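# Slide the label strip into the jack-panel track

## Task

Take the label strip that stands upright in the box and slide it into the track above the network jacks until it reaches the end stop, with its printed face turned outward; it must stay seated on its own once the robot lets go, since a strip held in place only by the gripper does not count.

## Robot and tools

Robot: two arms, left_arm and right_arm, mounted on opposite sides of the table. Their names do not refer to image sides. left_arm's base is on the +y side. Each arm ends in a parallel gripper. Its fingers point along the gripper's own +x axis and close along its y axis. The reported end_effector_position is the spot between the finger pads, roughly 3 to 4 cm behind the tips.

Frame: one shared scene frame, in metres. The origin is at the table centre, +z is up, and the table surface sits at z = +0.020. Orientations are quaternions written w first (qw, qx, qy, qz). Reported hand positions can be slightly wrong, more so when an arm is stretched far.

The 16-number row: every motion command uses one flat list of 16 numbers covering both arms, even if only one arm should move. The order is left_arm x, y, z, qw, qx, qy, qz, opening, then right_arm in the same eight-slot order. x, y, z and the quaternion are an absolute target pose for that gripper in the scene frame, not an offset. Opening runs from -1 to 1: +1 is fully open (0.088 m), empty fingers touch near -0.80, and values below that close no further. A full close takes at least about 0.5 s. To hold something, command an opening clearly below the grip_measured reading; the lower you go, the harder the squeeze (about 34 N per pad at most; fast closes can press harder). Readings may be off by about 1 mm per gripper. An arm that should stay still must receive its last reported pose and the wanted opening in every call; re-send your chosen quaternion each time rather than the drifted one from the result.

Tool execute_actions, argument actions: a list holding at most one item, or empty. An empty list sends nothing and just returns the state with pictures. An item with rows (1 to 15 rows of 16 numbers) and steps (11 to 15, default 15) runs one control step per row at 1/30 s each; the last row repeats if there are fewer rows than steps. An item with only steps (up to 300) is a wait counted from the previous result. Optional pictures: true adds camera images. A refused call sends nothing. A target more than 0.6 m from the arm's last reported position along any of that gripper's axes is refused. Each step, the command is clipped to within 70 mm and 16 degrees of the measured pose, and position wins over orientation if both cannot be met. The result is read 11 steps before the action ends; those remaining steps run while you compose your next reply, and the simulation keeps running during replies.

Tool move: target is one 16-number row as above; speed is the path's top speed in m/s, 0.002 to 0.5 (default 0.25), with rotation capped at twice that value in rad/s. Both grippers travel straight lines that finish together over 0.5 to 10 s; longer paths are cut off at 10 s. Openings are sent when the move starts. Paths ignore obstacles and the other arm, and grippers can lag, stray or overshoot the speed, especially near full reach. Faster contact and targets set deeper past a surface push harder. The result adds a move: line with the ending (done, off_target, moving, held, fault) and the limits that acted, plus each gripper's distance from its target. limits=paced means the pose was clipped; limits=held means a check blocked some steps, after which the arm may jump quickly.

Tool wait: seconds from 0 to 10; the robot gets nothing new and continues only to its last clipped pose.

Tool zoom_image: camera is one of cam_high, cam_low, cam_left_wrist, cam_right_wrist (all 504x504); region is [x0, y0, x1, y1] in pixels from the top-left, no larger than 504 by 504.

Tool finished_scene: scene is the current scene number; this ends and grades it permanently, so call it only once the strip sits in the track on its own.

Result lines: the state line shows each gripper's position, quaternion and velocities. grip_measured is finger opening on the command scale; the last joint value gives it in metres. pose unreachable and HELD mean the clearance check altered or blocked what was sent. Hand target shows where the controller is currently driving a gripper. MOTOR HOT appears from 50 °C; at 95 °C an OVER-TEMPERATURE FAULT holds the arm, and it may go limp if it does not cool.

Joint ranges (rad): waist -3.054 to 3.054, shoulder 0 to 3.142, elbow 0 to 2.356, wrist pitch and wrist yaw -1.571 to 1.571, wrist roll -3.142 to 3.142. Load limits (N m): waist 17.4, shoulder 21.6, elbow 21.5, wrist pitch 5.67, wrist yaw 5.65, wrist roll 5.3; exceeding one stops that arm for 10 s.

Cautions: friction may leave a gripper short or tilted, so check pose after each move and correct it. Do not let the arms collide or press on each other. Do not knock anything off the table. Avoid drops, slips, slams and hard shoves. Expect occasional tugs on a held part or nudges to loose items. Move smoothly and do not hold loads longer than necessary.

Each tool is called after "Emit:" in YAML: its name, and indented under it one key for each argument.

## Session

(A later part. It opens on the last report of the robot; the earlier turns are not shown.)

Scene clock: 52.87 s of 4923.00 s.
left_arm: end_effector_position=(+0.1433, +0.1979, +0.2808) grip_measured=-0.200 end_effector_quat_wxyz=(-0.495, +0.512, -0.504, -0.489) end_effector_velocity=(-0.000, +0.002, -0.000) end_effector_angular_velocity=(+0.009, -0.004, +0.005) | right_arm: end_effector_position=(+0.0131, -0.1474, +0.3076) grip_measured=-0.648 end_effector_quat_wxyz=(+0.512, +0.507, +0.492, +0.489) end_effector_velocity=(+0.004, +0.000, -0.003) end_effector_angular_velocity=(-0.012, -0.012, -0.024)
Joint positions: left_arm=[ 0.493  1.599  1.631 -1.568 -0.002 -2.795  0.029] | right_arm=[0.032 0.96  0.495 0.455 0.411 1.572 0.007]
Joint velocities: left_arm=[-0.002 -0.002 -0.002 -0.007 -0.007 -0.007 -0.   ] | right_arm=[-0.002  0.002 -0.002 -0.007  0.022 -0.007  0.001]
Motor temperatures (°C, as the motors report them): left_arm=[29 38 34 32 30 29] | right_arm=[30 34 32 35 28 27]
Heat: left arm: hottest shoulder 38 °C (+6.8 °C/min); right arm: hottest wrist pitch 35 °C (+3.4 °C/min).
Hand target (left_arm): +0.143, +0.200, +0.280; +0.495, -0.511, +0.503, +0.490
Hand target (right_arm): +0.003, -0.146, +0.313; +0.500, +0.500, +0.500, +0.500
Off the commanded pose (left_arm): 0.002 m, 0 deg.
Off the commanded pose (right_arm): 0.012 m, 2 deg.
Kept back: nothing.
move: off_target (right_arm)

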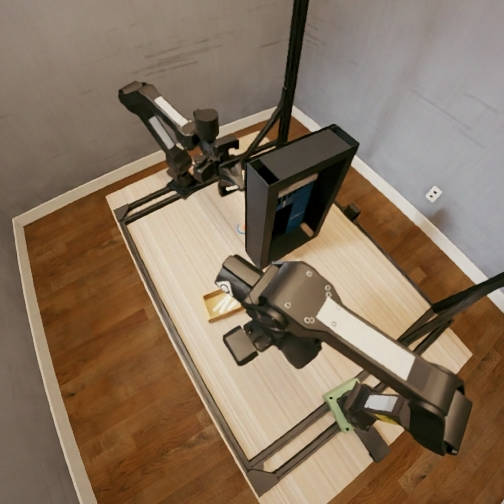

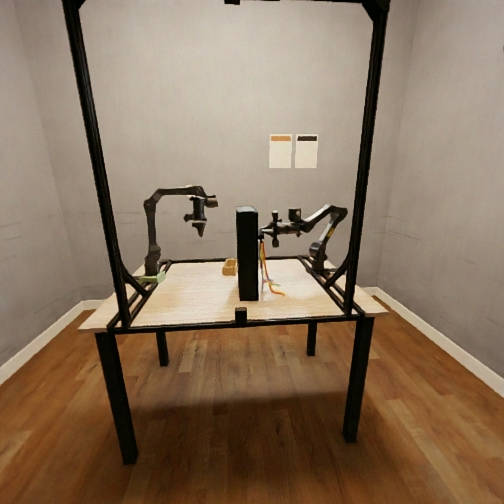

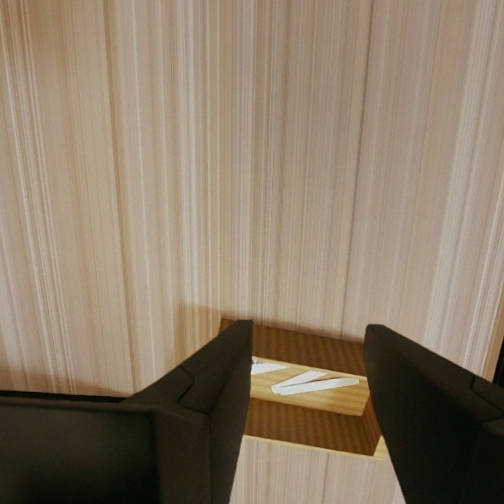

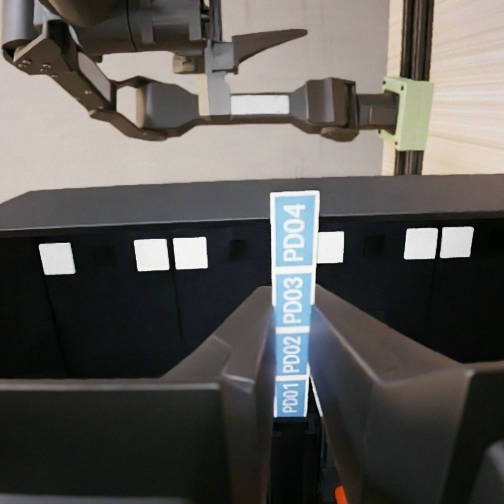

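Emit:
move:
  target: [0.143,0.2,0.28,0.495,-0.511,0.503,0.49,-0.2,0.035,-0.167,0.309,0.5,0.5,0.5,0.5,-0.85]
  speed: 0.04

Emit:
move:
  target: [0.143,0.2,0.28,0.495,-0.511,0.503,0.49,-0.2,0.017,-0.1485,0.313,0.5,0.5,0.5,0.5,-0.85]
  speed: 0.025

Emit:
move:
  target: [0.143,0.2,0.28,0.495,-0.511,0.503,0.49,-0.2,0.004,-0.1485,0.313,0.5,0.5,0.5,0.5,-0.85]
  speed: 0.012

Emit:
zoom_image:
  camera: "cam_right_wrist"
  region: [250,380,350,480]

Scene clock: 54.43 s of 4923.00 s.
left_arm: end_effector_position=(+0.1433, +0.1979, +0.2808) grip_measured=-0.200 end_effector_quat_wxyz=(-0.495, +0.512, -0.504, -0.489) end_effector_velocity=(+0.001, -0.001, +0.000) end_effector_angular_velocity=(-0.004, -0.010, -0.010) | right_arm: end_effector_position=(+0.0343, -0.1658, +0.3134) grip_measured=-0.648 end_effector_quat_wxyz=(+0.498, +0.503, +0.499, +0.501) end_effector_velocity=(+0.003, -0.002, -0.002) end_effector_angular_velocity=(-0.002, -0.023, -0.005)
Joint positions: left_arm=[ 0.493  1.599  1.631 -1.568 -0.002 -2.795  0.029] | right_arm=[-0.083  0.81   0.454  0.364  0.259  1.572  0.007]
Joint velocities: left_arm=[-0.002 -0.002 -0.002  0.007 -0.007  0.007 -0.   ] | right_arm=[-0.012 -0.012 -0.007 -0.007 -0.007 -0.022  0.   ]
Motor temperatures (°C, as the motors report them): left_arm=[29 38 34 32 30 29] | right_arm=[30 34 32 35 28 27]
Heat: left arm: hottest shoulder 38 °C (+6.6 °C/min); right arm: hottest wrist pitch 35 °C (+3.3 °C/min).
Hand target (left_arm): +0.143, +0.200, +0.280; +0.495, -0.511, +0.503, +0.490
Hand target (right_arm): +0.035, -0.167, +0.309; +0.500, +0.500, +0.500, +0.500
Off the commanded pose (left_arm): 0.002 m, 0 deg.
Off the commanded pose (right_arm): 0.005 m, 0 deg.
Kept back: nothing.
move: done

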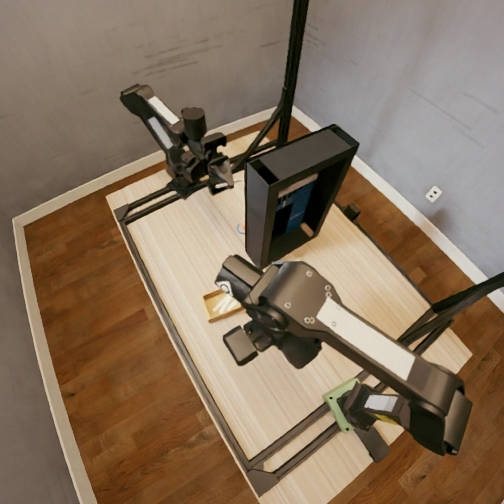

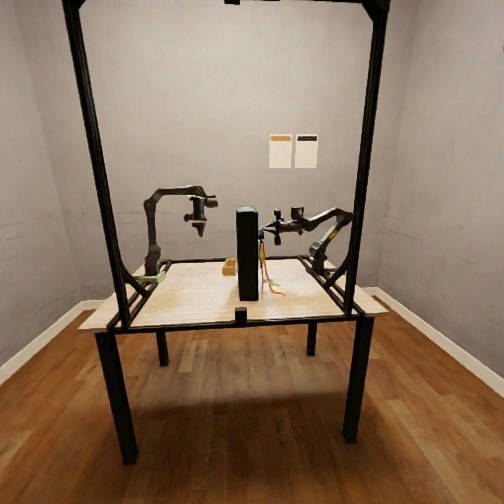

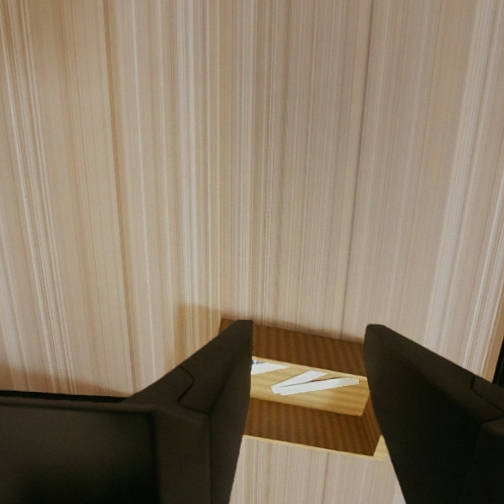

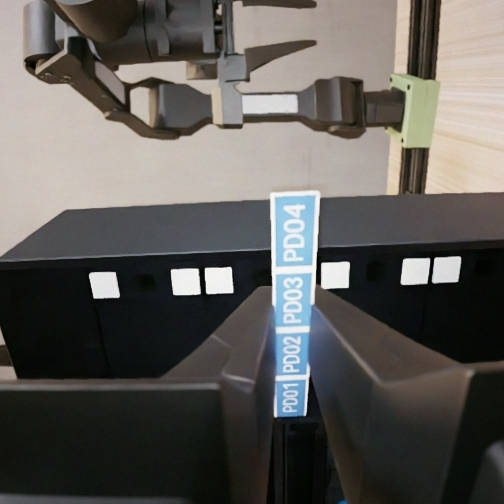

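Scene clock: 55.67 s of 4923.00 s.
left_arm: end_effector_position=(+0.1433, +0.1979, +0.2808) grip_measured=-0.200 end_effector_quat_wxyz=(-0.495, +0.512, -0.504, -0.489) end_effector_velocity=(-0.000, +0.002, +0.002) end_effector_angular_velocity=(-0.000, -0.007, +0.020) | right_arm: end_effector_position=(+0.0179, -0.1500, +0.3069) grip_measured=-0.648 end_effector_quat_wxyz=(+0.503, +0.496, +0.503, +0.498) end_effector_velocity=(-0.000, +0.001, -0.000) end_effector_angular_velocity=(-0.007, -0.010, -0.005)
Joint positions: left_arm=[ 0.493  1.599  1.631 -1.568 -0.002 -2.795  0.029] | right_arm=[-0.018  0.925  0.482  0.43   0.322  1.572  0.007]
Joint velocities: left_arm=[-0.002 -0.007  0.002 -0.007 -0.007 -0.022 -0.   ] | right_arm=[ 0.002  0.007  0.007 -0.007  0.007 -0.007 -0.   ]
Motor temperatures (°C, as the motors report them): left_arm=[29 38 34 32 30 29] | right_arm=[30 34 33 35 28 27]
Heat: left arm: hottest shoulder 38 °C (+6.5 °C/min); right arm: hottest wrist pitch 35 °C (+3.2 °C/min).
Hand target (left_arm): +0.143, +0.200, +0.280; +0.495, -0.511, +0.503, +0.490
Hand target (right_arm): +0.017, -0.149, +0.313; +0.500, +0.500, +0.500, +0.500
Off the commanded pose (left_arm): 0.002 m, 0 deg.
Off the commanded pose (right_arm): 0.006 m, 1 deg.
Kept back: nothing.
move: done

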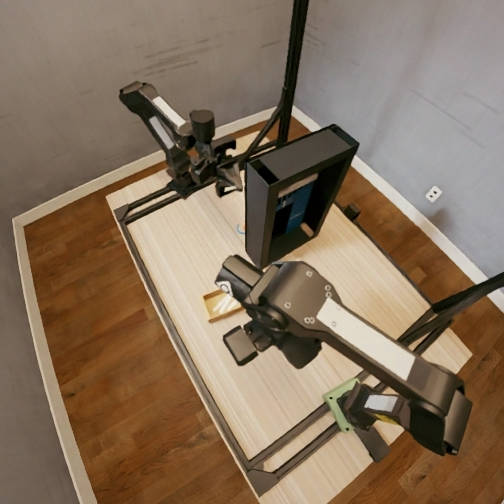

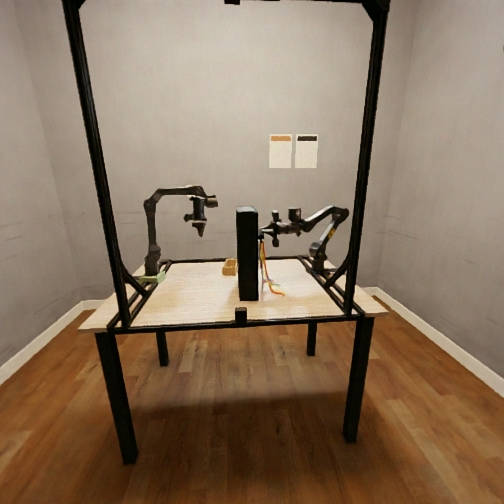

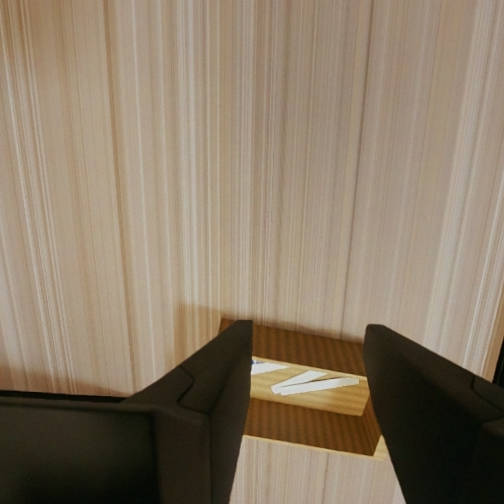

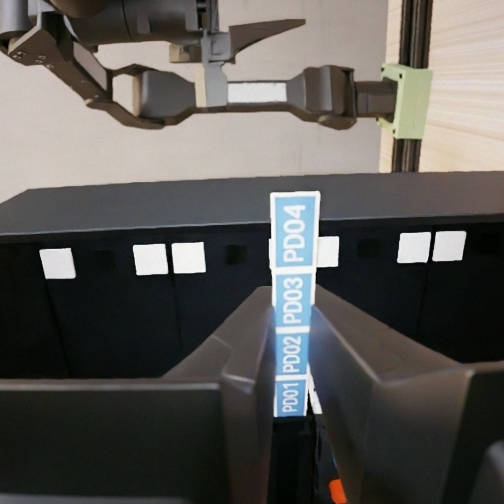

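Scene clock: 57.17 s of 4923.00 s.
left_arm: end_effector_position=(+0.1434, +0.1980, +0.2809) grip_measured=-0.200 end_effector_quat_wxyz=(-0.495, +0.512, -0.504, -0.489) end_effector_velocity=(-0.001, +0.003, +0.000) end_effector_angular_velocity=(+0.009, -0.004, +0.005) | right_arm: end_effector_position=(+0.0131, -0.1498, +0.3065) grip_measured=-0.648 end_effector_quat_wxyz=(+0.512, +0.504, +0.494, +0.489) end_effector_velocity=(+0.002, +0.001, -0.001) end_effector_angular_velocity=(-0.007, -0.010, -0.010)
Joint positions: left_arm=[ 0.493  1.599  1.631 -1.568 -0.002 -2.795  0.029] | right_arm=[0.034 0.947 0.489 0.445 0.409 1.572 0.007]
Joint velocities: left_arm=[-0.002 -0.007 -0.007 -0.007 -0.007 -0.007 -0.   ] | right_arm=[-0.002  0.002  0.002 -0.007  0.007 -0.007 -0.001]
Motor temperatures (°C, as the motors report them): left_arm=[29 38 34 32 30 29] | right_arm=[30 33 33 36 28 27]
Heat: left arm: hottest shoulder 38 °C (+6.3 °C/min); right arm: hottest wrist pitch 36 °C (+4.2 °C/min).
Hand target (left_arm): +0.143, +0.200, +0.280; +0.495, -0.511, +0.503, +0.490
Hand target (right_arm): +0.004, -0.149, +0.313; +0.500, +0.500, +0.500, +0.500
Off the commanded pose (left_arm): 0.002 m, 0 deg.
Off the commanded pose (right_arm): 0.011 m, 2 deg.
Kept back: nothing.
move: off_target (right_arm)

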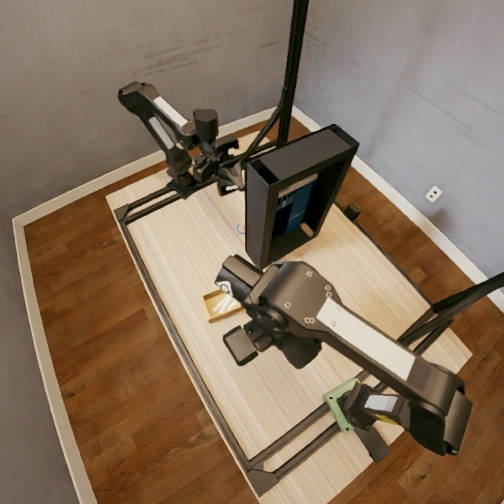

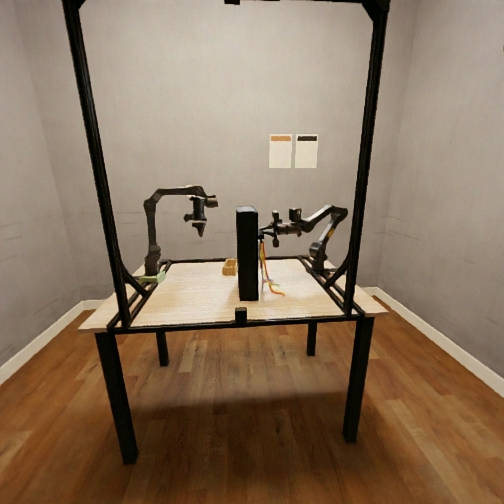

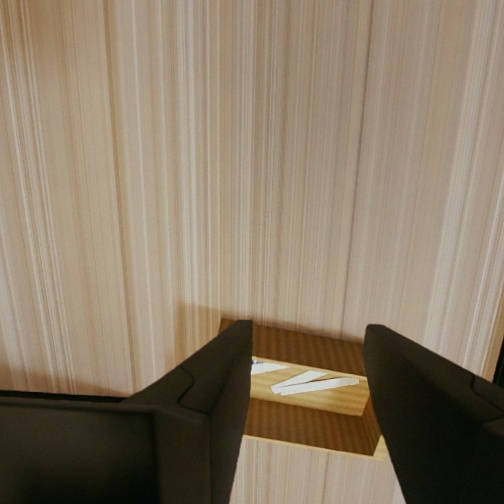

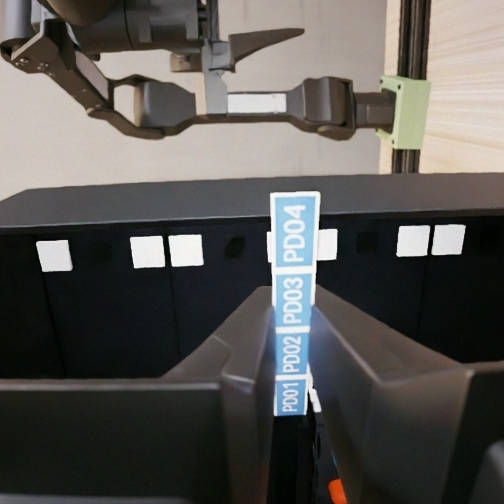

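Region (250, 380, 350, 480) of cam_right_wrist's 504x504 image, scaled by 5.040, with more detail than that image has.

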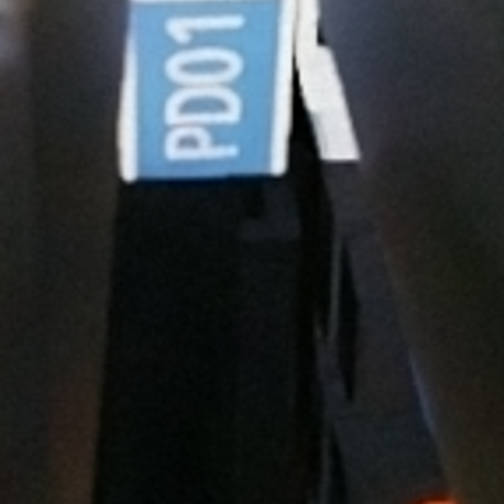

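Emit:
move:
  target: [0.143,0.2,0.28,0.495,-0.511,0.503,0.49,-0.2,0.04,-0.165,0.309,0.4545,0.4545,0.5417,0.5417,-0.85]
  speed: 0.04

Emit:
move:
  target: [0.143,0.2,0.28,0.495,-0.511,0.503,0.49,-0.2,0.021,-0.144,0.314,0.4545,0.4545,0.5417,0.5417,-0.85]
  speed: 0.025

Emit:
zoom_image:
  camera: "cam_right_wrist"
  region: [250,380,350,480]

Scene clock: 61.17 s of 4923.00 s.
left_arm: end_effector_position=(+0.1434, +0.1981, +0.2809) grip_measured=-0.200 end_effector_quat_wxyz=(-0.495, +0.512, -0.504, -0.489) end_effector_velocity=(-0.001, +0.005, -0.000) end_effector_angular_velocity=(+0.023, +0.001, +0.005) | right_arm: end_effector_position=(+0.0396, -0.1635, +0.3133) grip_measured=-0.647 end_effector_quat_wxyz=(+0.453, +0.457, +0.540, +0.543) end_effector_velocity=(+0.001, -0.001, -0.008) end_effector_angular_velocity=(-0.026, -0.009, +0.015)
Joint positions: left_arm=[ 0.493  1.598  1.63  -1.568 -0.002 -2.795  0.029] | right_arm=[-0.286  0.808  0.454  0.361 -0.117  1.572  0.007]
Joint velocities: left_arm=[-0.002 -0.002 -0.002 -0.022 -0.007 -0.007 -0.   ] | right_arm=[-0.022 -0.002 -0.007 -0.022 -0.037 -0.007 -0.   ]
Motor temperatures (°C, as the motors report them): left_arm=[29 38 34 32 30 29] | right_arm=[30 33 33 36 28 27]
Heat: left arm: hottest shoulder 38 °C (+5.1 °C/min); right arm: hottest wrist pitch 36 °C (+3.0 °C/min).
Hand target (left_arm): +0.143, +0.200, +0.280; +0.495, -0.511, +0.503, +0.490
Hand target (right_arm): +0.040, -0.165, +0.309; +0.455, +0.454, +0.541, +0.542
Off the commanded pose (left_arm): 0.002 m, 0 deg.
Off the commanded pose (right_arm): 0.005 m, 0 deg.
Kept back: nothing.
move: done

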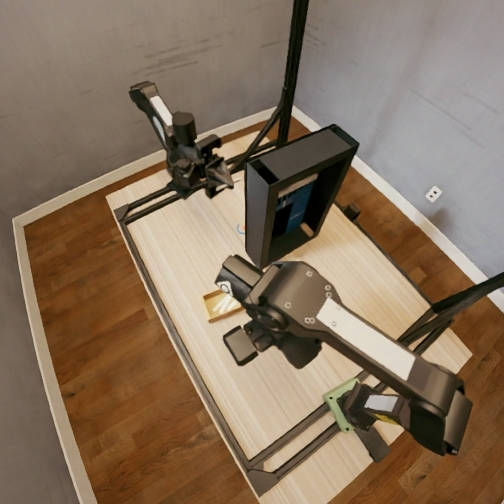

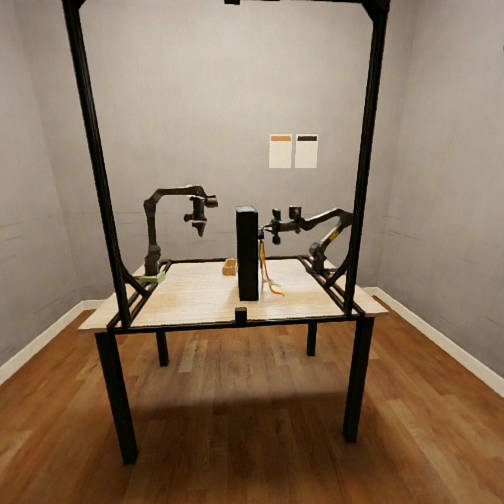

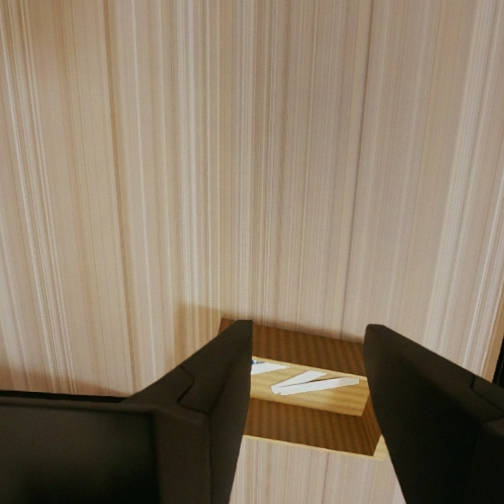

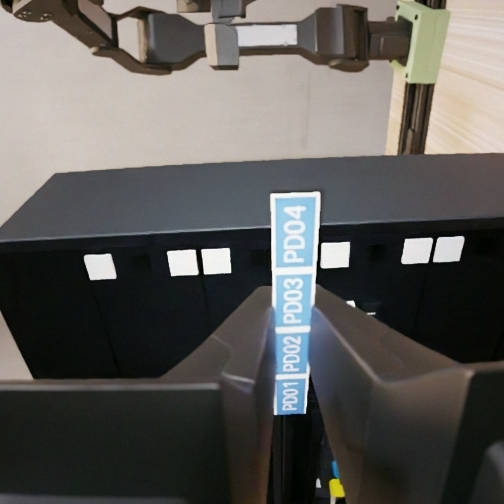

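Scene clock: 62.50 s of 4923.00 s.
left_arm: end_effector_position=(+0.1434, +0.1981, +0.2809) grip_measured=-0.200 end_effector_quat_wxyz=(-0.495, +0.512, -0.504, -0.489) end_effector_velocity=(+0.004, -0.003, +0.000) end_effector_angular_velocity=(-0.013, -0.028, -0.009) | right_arm: end_effector_position=(+0.0218, -0.1457, +0.3078) grip_measured=-0.648 end_effector_quat_wxyz=(+0.457, +0.451, +0.545, +0.539) end_effector_velocity=(+0.002, +0.002, -0.000) end_effector_angular_velocity=(-0.006, -0.009, -0.019)
Joint positions: left_arm=[ 0.493  1.598  1.63  -1.568 -0.002 -2.795  0.029] | right_arm=[-0.193  0.921  0.484  0.424 -0.028  1.572  0.007]
Joint velocities: left_arm=[-0.002 -0.002 -0.002  0.022 -0.022  0.007 -0.   ] | right_arm=[ 0.002  0.007  0.007 -0.007  0.022 -0.007 -0.   ]
Motor temperatures (°C, as the motors report them): left_arm=[29 38 34 32 30 29] | right_arm=[30 33 33 36 28 27]
Heat: left arm: hottest shoulder 38 °C (+5.0 °C/min); right arm: hottest wrist pitch 36 °C (+3.0 °C/min).
Hand target (left_arm): +0.143, +0.200, +0.280; +0.495, -0.511, +0.503, +0.490
Hand target (right_arm): +0.021, -0.144, +0.314; +0.454, +0.455, +0.542, +0.542
Off the commanded pose (left_arm): 0.002 m, 0 deg.
Off the commanded pose (right_arm): 0.006 m, 1 deg.
Kept back: nothing.
move: done

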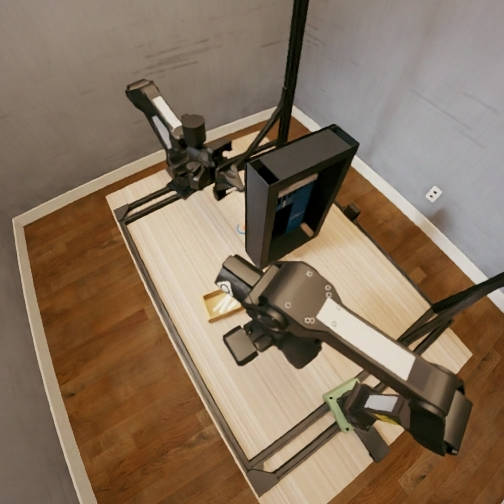

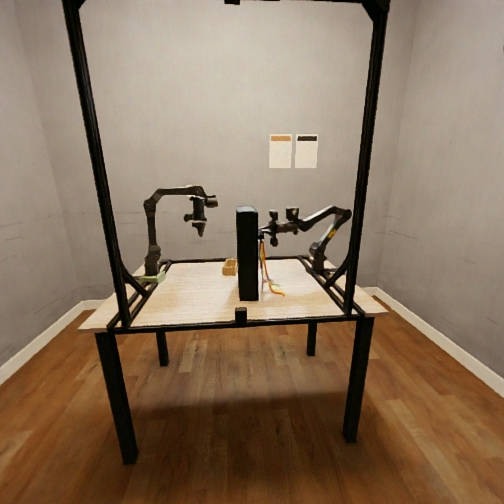

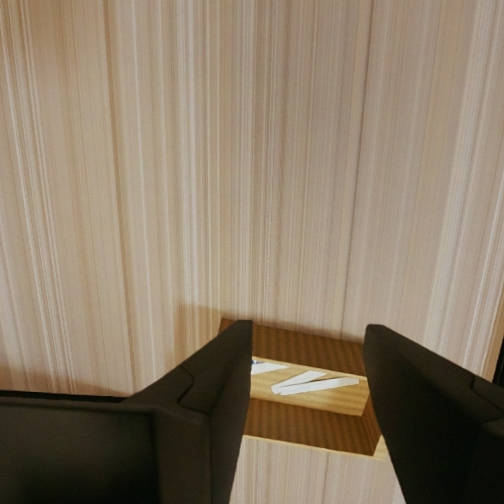

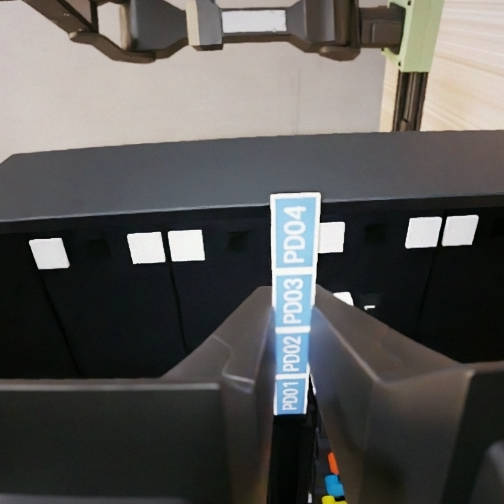

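Region (250, 380, 350, 480) of cam_right_wrist's 504x504 image, scaled by 5.040, with more detail than that image has.

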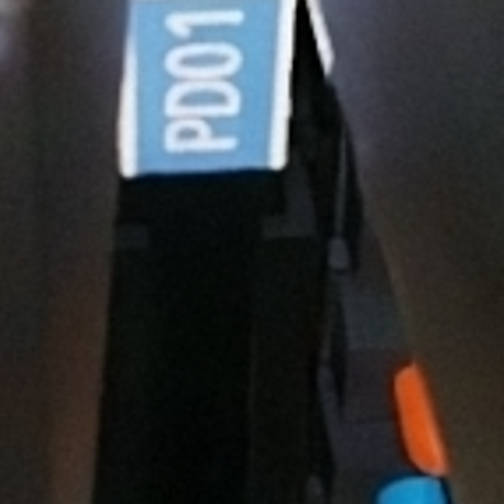

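Height aligned. Sweep.

Emit:
move:
  target: [0.143,0.2,0.28,0.495,-0.511,0.503,0.49,-0.2,0.008,-0.144,0.3143,0.4545,0.4545,0.5417,0.5417,-0.85]
  speed: 0.012

Emit:
zoom_image:
  camera: "cam_right_wrist"
  region: [250,350,350,450]

Scene clock: 64.37 s of 4923.00 s.
left_arm: end_effector_position=(+0.1434, +0.1981, +0.2809) grip_measured=-0.200 end_effector_quat_wxyz=(-0.495, +0.512, -0.504, -0.489) end_effector_velocity=(+0.001, -0.001, +0.000) end_effector_angular_velocity=(-0.004, -0.009, +0.005) | right_arm: end_effector_position=(+0.0089, -0.1457, +0.3085) grip_measured=-0.648 end_effector_quat_wxyz=(+0.457, +0.451, +0.545, +0.539) end_effector_velocity=(-0.002, +0.000, -0.001) end_effector_angular_velocity=(-0.008, +0.006, +0.010)
Joint positions: left_arm=[ 0.493  1.598  1.63  -1.568 -0.002 -2.795  0.029] | right_arm=[-0.121  0.934  0.491  0.432  0.044  1.572  0.007]
Joint velocities: left_arm=[-0.002 -0.002 -0.002  0.007 -0.007 -0.007 -0.   ] | right_arm=[ 0.002  0.002  0.002 -0.007 -0.007  0.007 -0.   ]
Motor temperatures (°C, as the motors report them): left_arm=[29 38 34 31 30 29] | right_arm=[30 33 33 36 28 27]
Heat: left arm: hottest shoulder 38 °C (+5.1 °C/min); right arm: hottest wrist pitch 36 °C (+3.0 °C/min).
Hand target (left_arm): +0.143, +0.200, +0.280; +0.495, -0.511, +0.503, +0.490
Hand target (right_arm): +0.008, -0.144, +0.314; +0.454, +0.455, +0.542, +0.542
Off the commanded pose (left_arm): 0.002 m, 0 deg.
Off the commanded pose (right_arm): 0.006 m, 1 deg.
Kept back: nothing.
move: done

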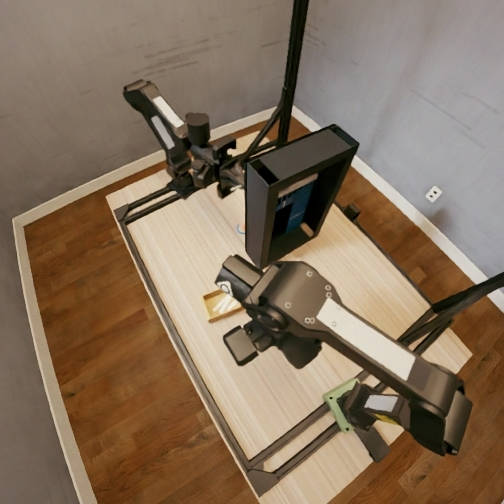

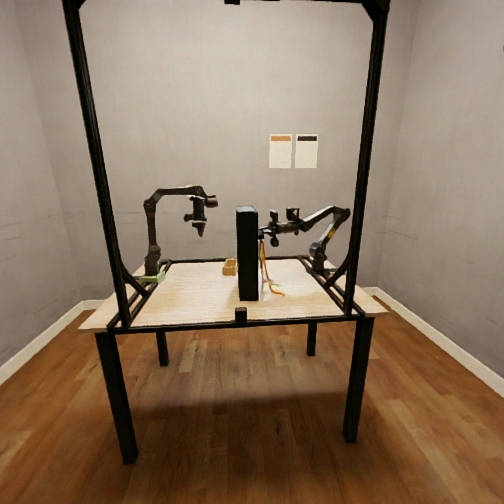

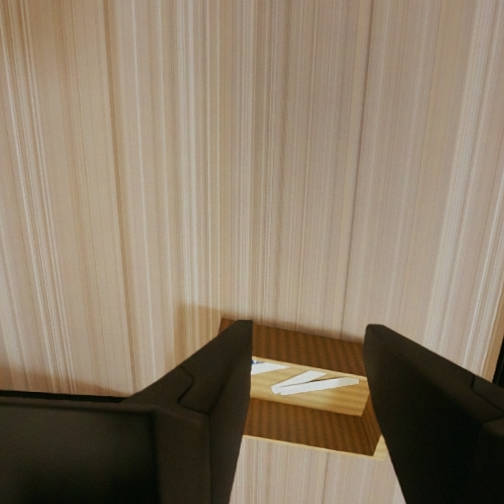

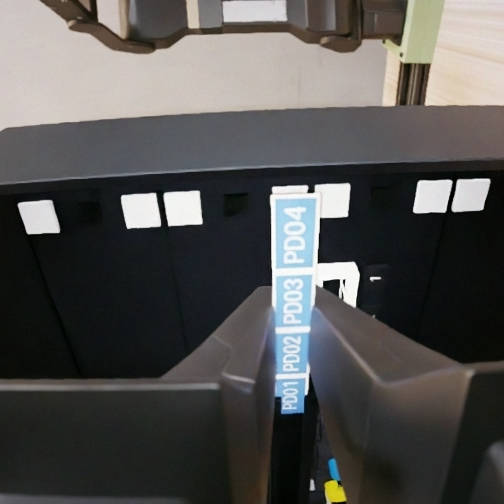

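Region (250, 350, 350, 450) of cam_right_wrist's 504x504 image, scaled by 5.040, with more detail than that image has.

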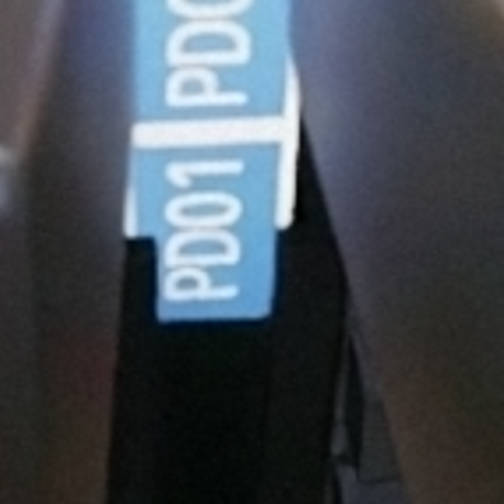

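In.

Emit:
move:
  target: [0.143,0.2,0.28,0.495,-0.511,0.503,0.49,-0.2,-0.008,-0.144,0.3138,0.4545,0.4545,0.5417,0.5417,-0.85]
  speed: 0.015

Scene clock: 66.00 s of 4923.00 s.
left_arm: end_effector_position=(+0.1434, +0.1981, +0.2810) grip_measured=-0.200 end_effector_quat_wxyz=(-0.495, +0.512, -0.504, -0.489) end_effector_velocity=(-0.001, +0.003, +0.001) end_effector_angular_velocity=(+0.005, -0.006, +0.005) | right_arm: end_effector_position=(-0.0051, -0.1454, +0.3077) grip_measured=-0.649 end_effector_quat_wxyz=(+0.460, +0.453, +0.543, +0.537) end_effector_velocity=(-0.004, -0.001, -0.003) end_effector_angular_velocity=(-0.013, +0.004, +0.015)
Joint positions: left_arm=[ 0.493  1.598  1.63  -1.568 -0.002 -2.795  0.029] | right_arm=[-0.04   0.957  0.497  0.447  0.133  1.572  0.007]
Joint velocities: left_arm=[-0.002 -0.007 -0.002 -0.007 -0.007 -0.007 -0.   ] | right_arm=[ 0.007  0.002 -0.002 -0.007 -0.007  0.007  0.   ]
Motor temperatures (°C, as the motors report them): left_arm=[29 38 34 31 30 29] | right_arm=[30 33 33 36 28 27]
Heat: left arm: hottest shoulder 38 °C (+5.0 °C/min); right arm: hottest wrist pitch 36 °C (+3.0 °C/min).
Hand target (left_arm): +0.143, +0.200, +0.280; +0.495, -0.511, +0.503, +0.490
Hand target (right_arm): -0.008, -0.144, +0.314; +0.454, +0.455, +0.542, +0.542
Off the commanded pose (left_arm): 0.002 m, 0 deg.
Off the commanded pose (right_arm): 0.007 m, 1 deg.
Kept back: nothing.
move: done

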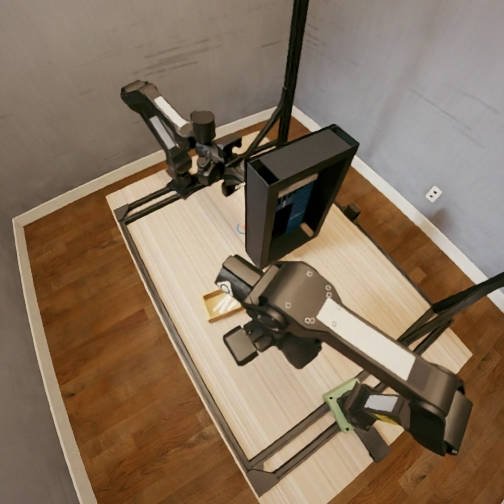

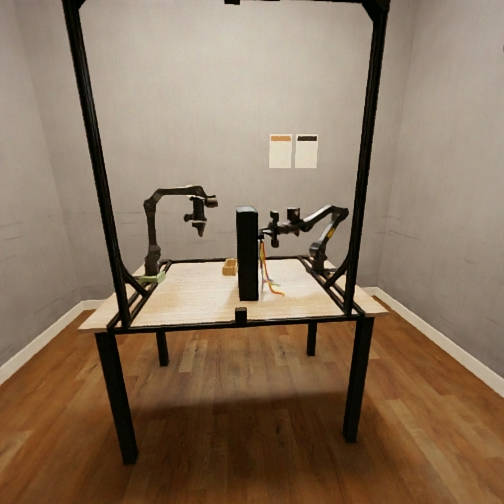

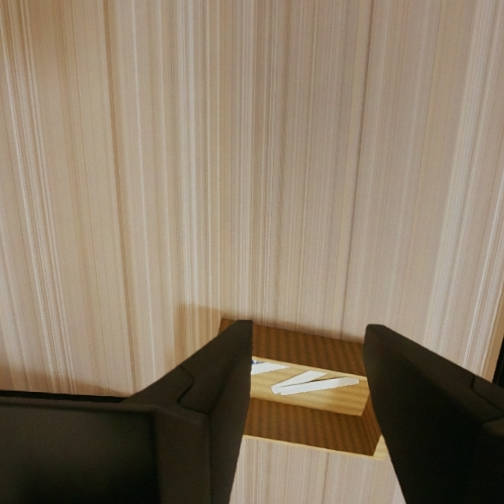

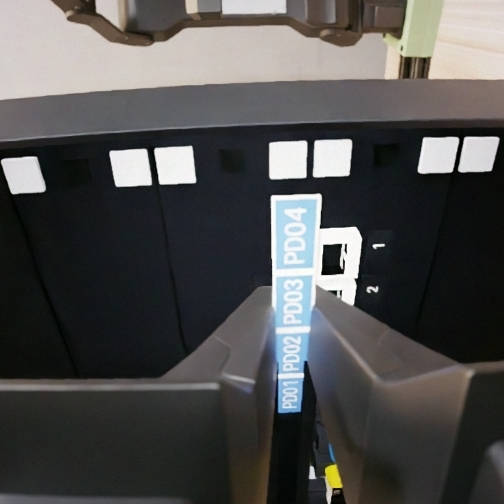

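Emit:
move:
  target: [0.143,0.2,0.28,0.495,-0.511,0.503,0.49,-0.2,-0.005,-0.144,0.3138,0.4545,0.4545,0.5417,0.5417,-0.2]
  speed: 0.015

Emit:
move:
  target: [0.143,0.2,0.28,0.495,-0.511,0.503,0.49,-0.2,0.055,-0.155,0.307,0.4545,0.4545,0.5417,0.5417,-0.2]
  speed: 0.05

Emit:
move:
  target: [0.143,0.2,0.28,0.495,-0.511,0.503,0.49,-0.2,0.05,-0.144,0.314,0.4545,0.4545,0.5417,0.5417,-0.85]
  speed: 0.03

Scene clock: 67.33 s of 4923.00 s.
left_arm: end_effector_position=(+0.1434, +0.1981, +0.2810) grip_measured=-0.200 end_effector_quat_wxyz=(-0.495, +0.512, -0.504, -0.489) end_effector_velocity=(-0.000, +0.002, -0.000) end_effector_angular_velocity=(+0.009, -0.004, +0.005) | right_arm: end_effector_position=(-0.0051, -0.1452, +0.3076) grip_measured=-0.201 end_effector_quat_wxyz=(+0.458, +0.451, +0.544, +0.539) end_effector_velocity=(-0.000, -0.001, -0.002) end_effector_angular_velocity=(-0.008, +0.005, +0.005)
Joint positions: left_arm=[ 0.493  1.598  1.63  -1.568 -0.002 -2.795  0.029] | right_arm=[-0.045  0.957  0.497  0.446  0.122  1.572  0.029]
Joint velocities: left_arm=[-0.002 -0.002 -0.002 -0.007 -0.007 -0.007 -0.   ] | right_arm=[-0.002 -0.002 -0.002 -0.007 -0.007  0.007  0.001]
Motor temperatures (°C, as the motors report them): left_arm=[29 38 34 31 30 29] | right_arm=[30 33 34 36 28 27]
Heat: left arm: hottest shoulder 38 °C (+5.1 °C/min); right arm: hottest wrist pitch 36 °C (+3.0 °C/min).
Hand target (left_arm): +0.143, +0.200, +0.280; +0.495, -0.511, +0.503, +0.490
Hand target (right_arm): -0.005, -0.144, +0.314; +0.454, +0.454, +0.542, +0.542
Off the commanded pose (left_arm): 0.002 m, 0 deg.
Off the commanded pose (right_arm): 0.006 m, 1 deg.
Kept back: nothing.
move: done

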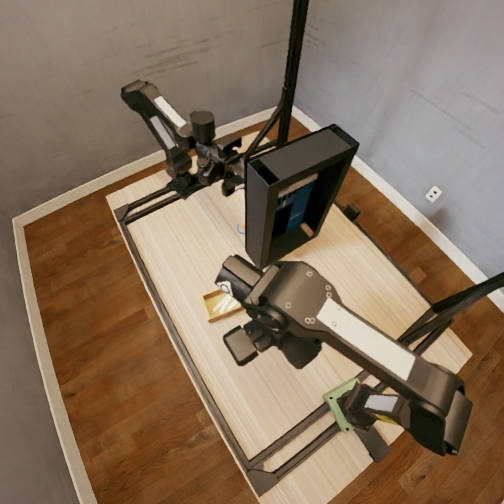

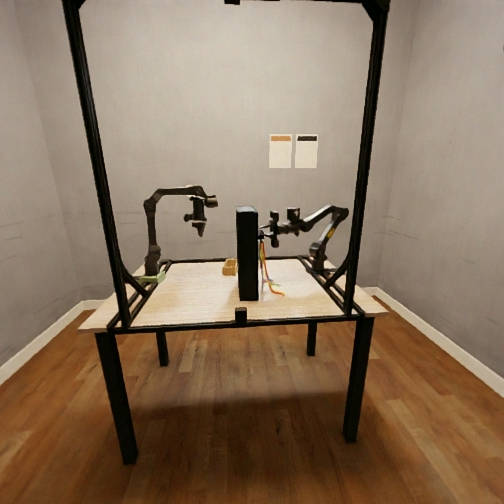

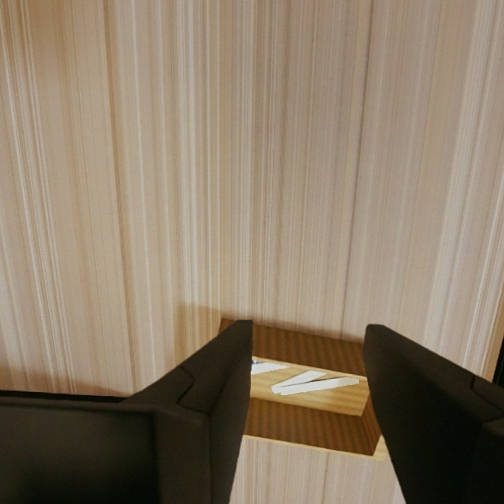

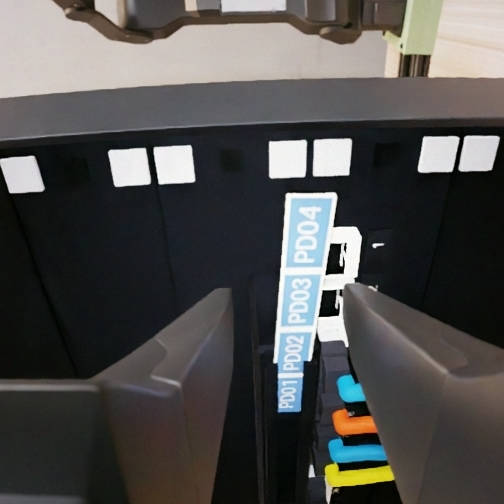

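Scene clock: 68.90 s of 4923.00 s.
left_arm: end_effector_position=(+0.1434, +0.1982, +0.2809) grip_measured=-0.200 end_effector_quat_wxyz=(-0.495, +0.512, -0.504, -0.489) end_effector_velocity=(-0.003, +0.004, -0.001) end_effector_angular_velocity=(+0.023, +0.016, +0.005) | right_arm: end_effector_position=(+0.0547, -0.1534, +0.3110) grip_measured=-0.200 end_effector_quat_wxyz=(+0.453, +0.457, +0.540, +0.543) end_effector_velocity=(+0.004, -0.001, -0.002) end_effector_angular_velocity=(-0.006, -0.007, -0.000)
Joint positions: left_arm=[ 0.493  1.598  1.63  -1.568 -0.002 -2.795  0.029] | right_arm=[-0.381  0.868  0.463  0.412 -0.213  1.572  0.029]
Joint velocities: left_arm=[-0.002  0.002 -0.002 -0.022  0.007 -0.007  0.   ] | right_arm=[-0.022 -0.002 -0.002 -0.007 -0.022 -0.007  0.   ]
Motor temperatures (°C, as the motors report them): left_arm=[29 38 34 31 30 29] | right_arm=[30 33 33 36 28 27]
Heat: left arm: hottest shoulder 38 °C (+5.0 °C/min); right arm: hottest wrist pitch 36 °C (+3.0 °C/min).
Hand target (left_arm): +0.143, +0.200, +0.280; +0.495, -0.511, +0.503, +0.490
Hand target (right_arm): +0.055, -0.155, +0.307; +0.455, +0.454, +0.541, +0.542
Off the commanded pose (left_arm): 0.002 m, 0 deg.
Off the commanded pose (right_arm): 0.004 m, 0 deg.
Kept back: nothing.
move: done

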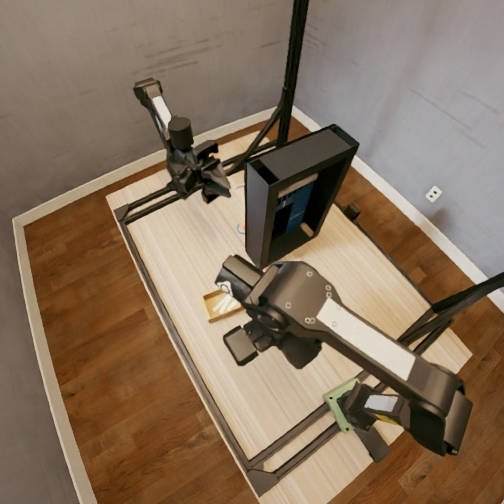

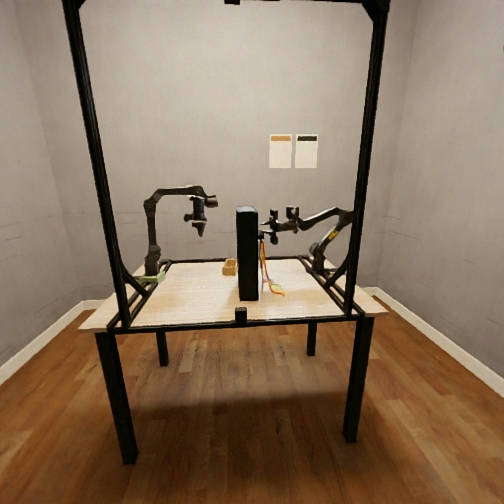

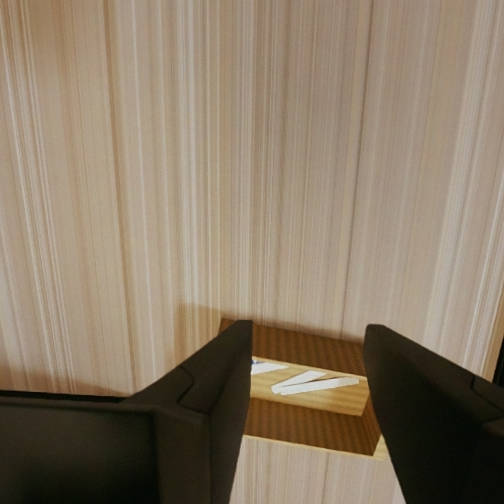

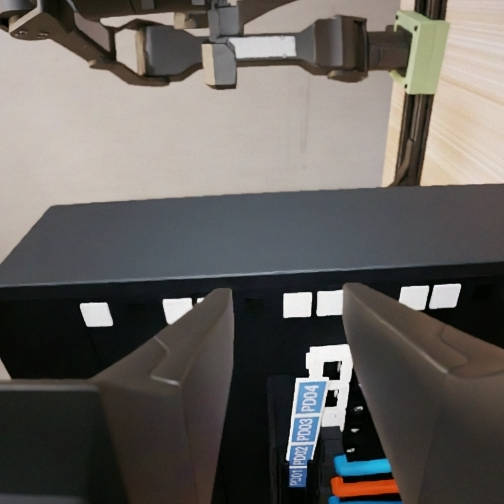

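Scene clock: 69.63 s of 4923.00 s.
left_arm: end_effector_position=(+0.1434, +0.1982, +0.2809) grip_measured=-0.200 end_effector_quat_wxyz=(-0.495, +0.512, -0.504, -0.489) end_effector_velocity=(+0.001, +0.003, -0.000) end_effector_angular_velocity=(+0.009, -0.004, +0.010) | right_arm: end_effector_position=(+0.0504, -0.1460, +0.3079) grip_measured=-0.799 end_effector_quat_wxyz=(+0.457, +0.452, +0.546, +0.538) end_effector_velocity=(+0.000, +0.002, -0.007) end_effector_angular_velocity=(-0.030, -0.007, -0.005)
Joint positions: left_arm=[ 0.493  1.598  1.63  -1.568 -0.002 -2.795  0.029] | right_arm=[-0.357  0.909  0.48   0.417 -0.192  1.572  0.   ]
Joint velocities: left_arm=[ 0.002 -0.002 -0.002 -0.007 -0.007 -0.007 -0.   ] | right_arm=[ 0.002  0.012  0.002 -0.022  0.007 -0.007  0.   ]
Motor temperatures (°C, as the motors report them): left_arm=[29 38 34 31 30 29] | right_arm=[30 33 34 36 28 27]
Heat: left arm: hottest shoulder 38 °C (+5.0 °C/min); right arm: hottest wrist pitch 36 °C (+3.0 °C/min).
Hand target (left_arm): +0.143, +0.200, +0.280; +0.495, -0.511, +0.503, +0.490
Hand target (right_arm): +0.050, -0.144, +0.314; +0.454, +0.454, +0.542, +0.542
Off the commanded pose (left_arm): 0.002 m, 0 deg.
Off the commanded pose (right_arm): 0.006 m, 1 deg.
Kept back: nothing.
move: done

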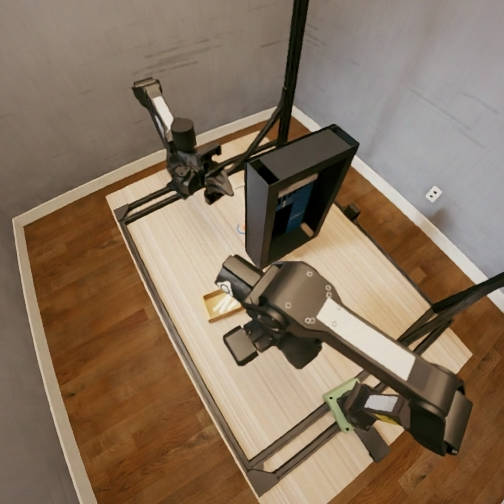

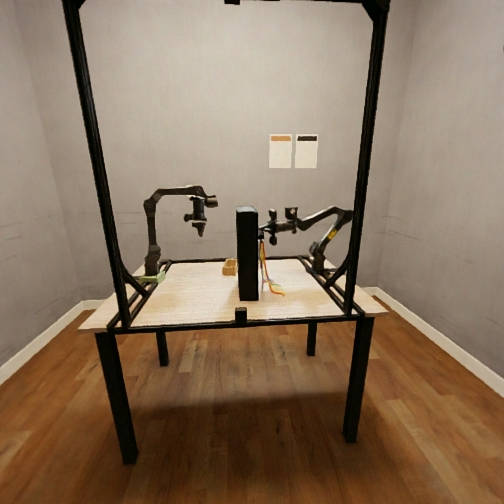

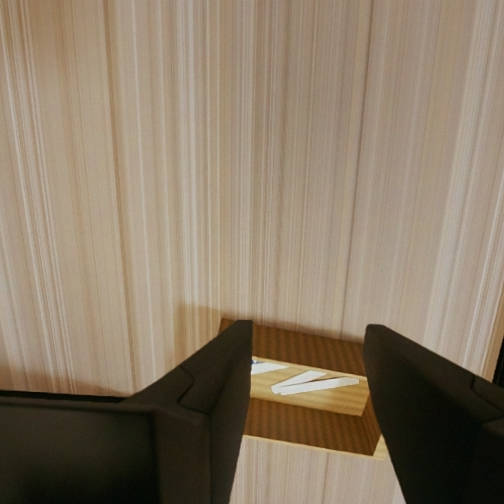

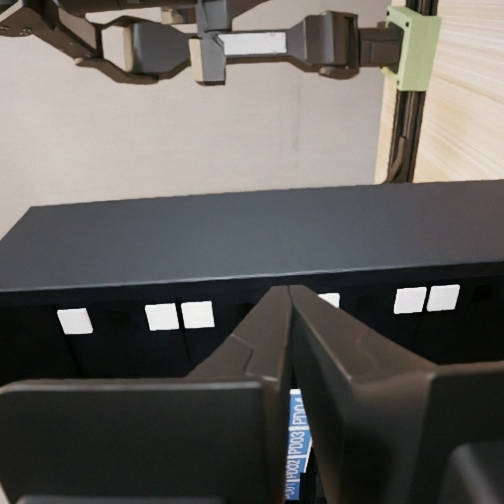

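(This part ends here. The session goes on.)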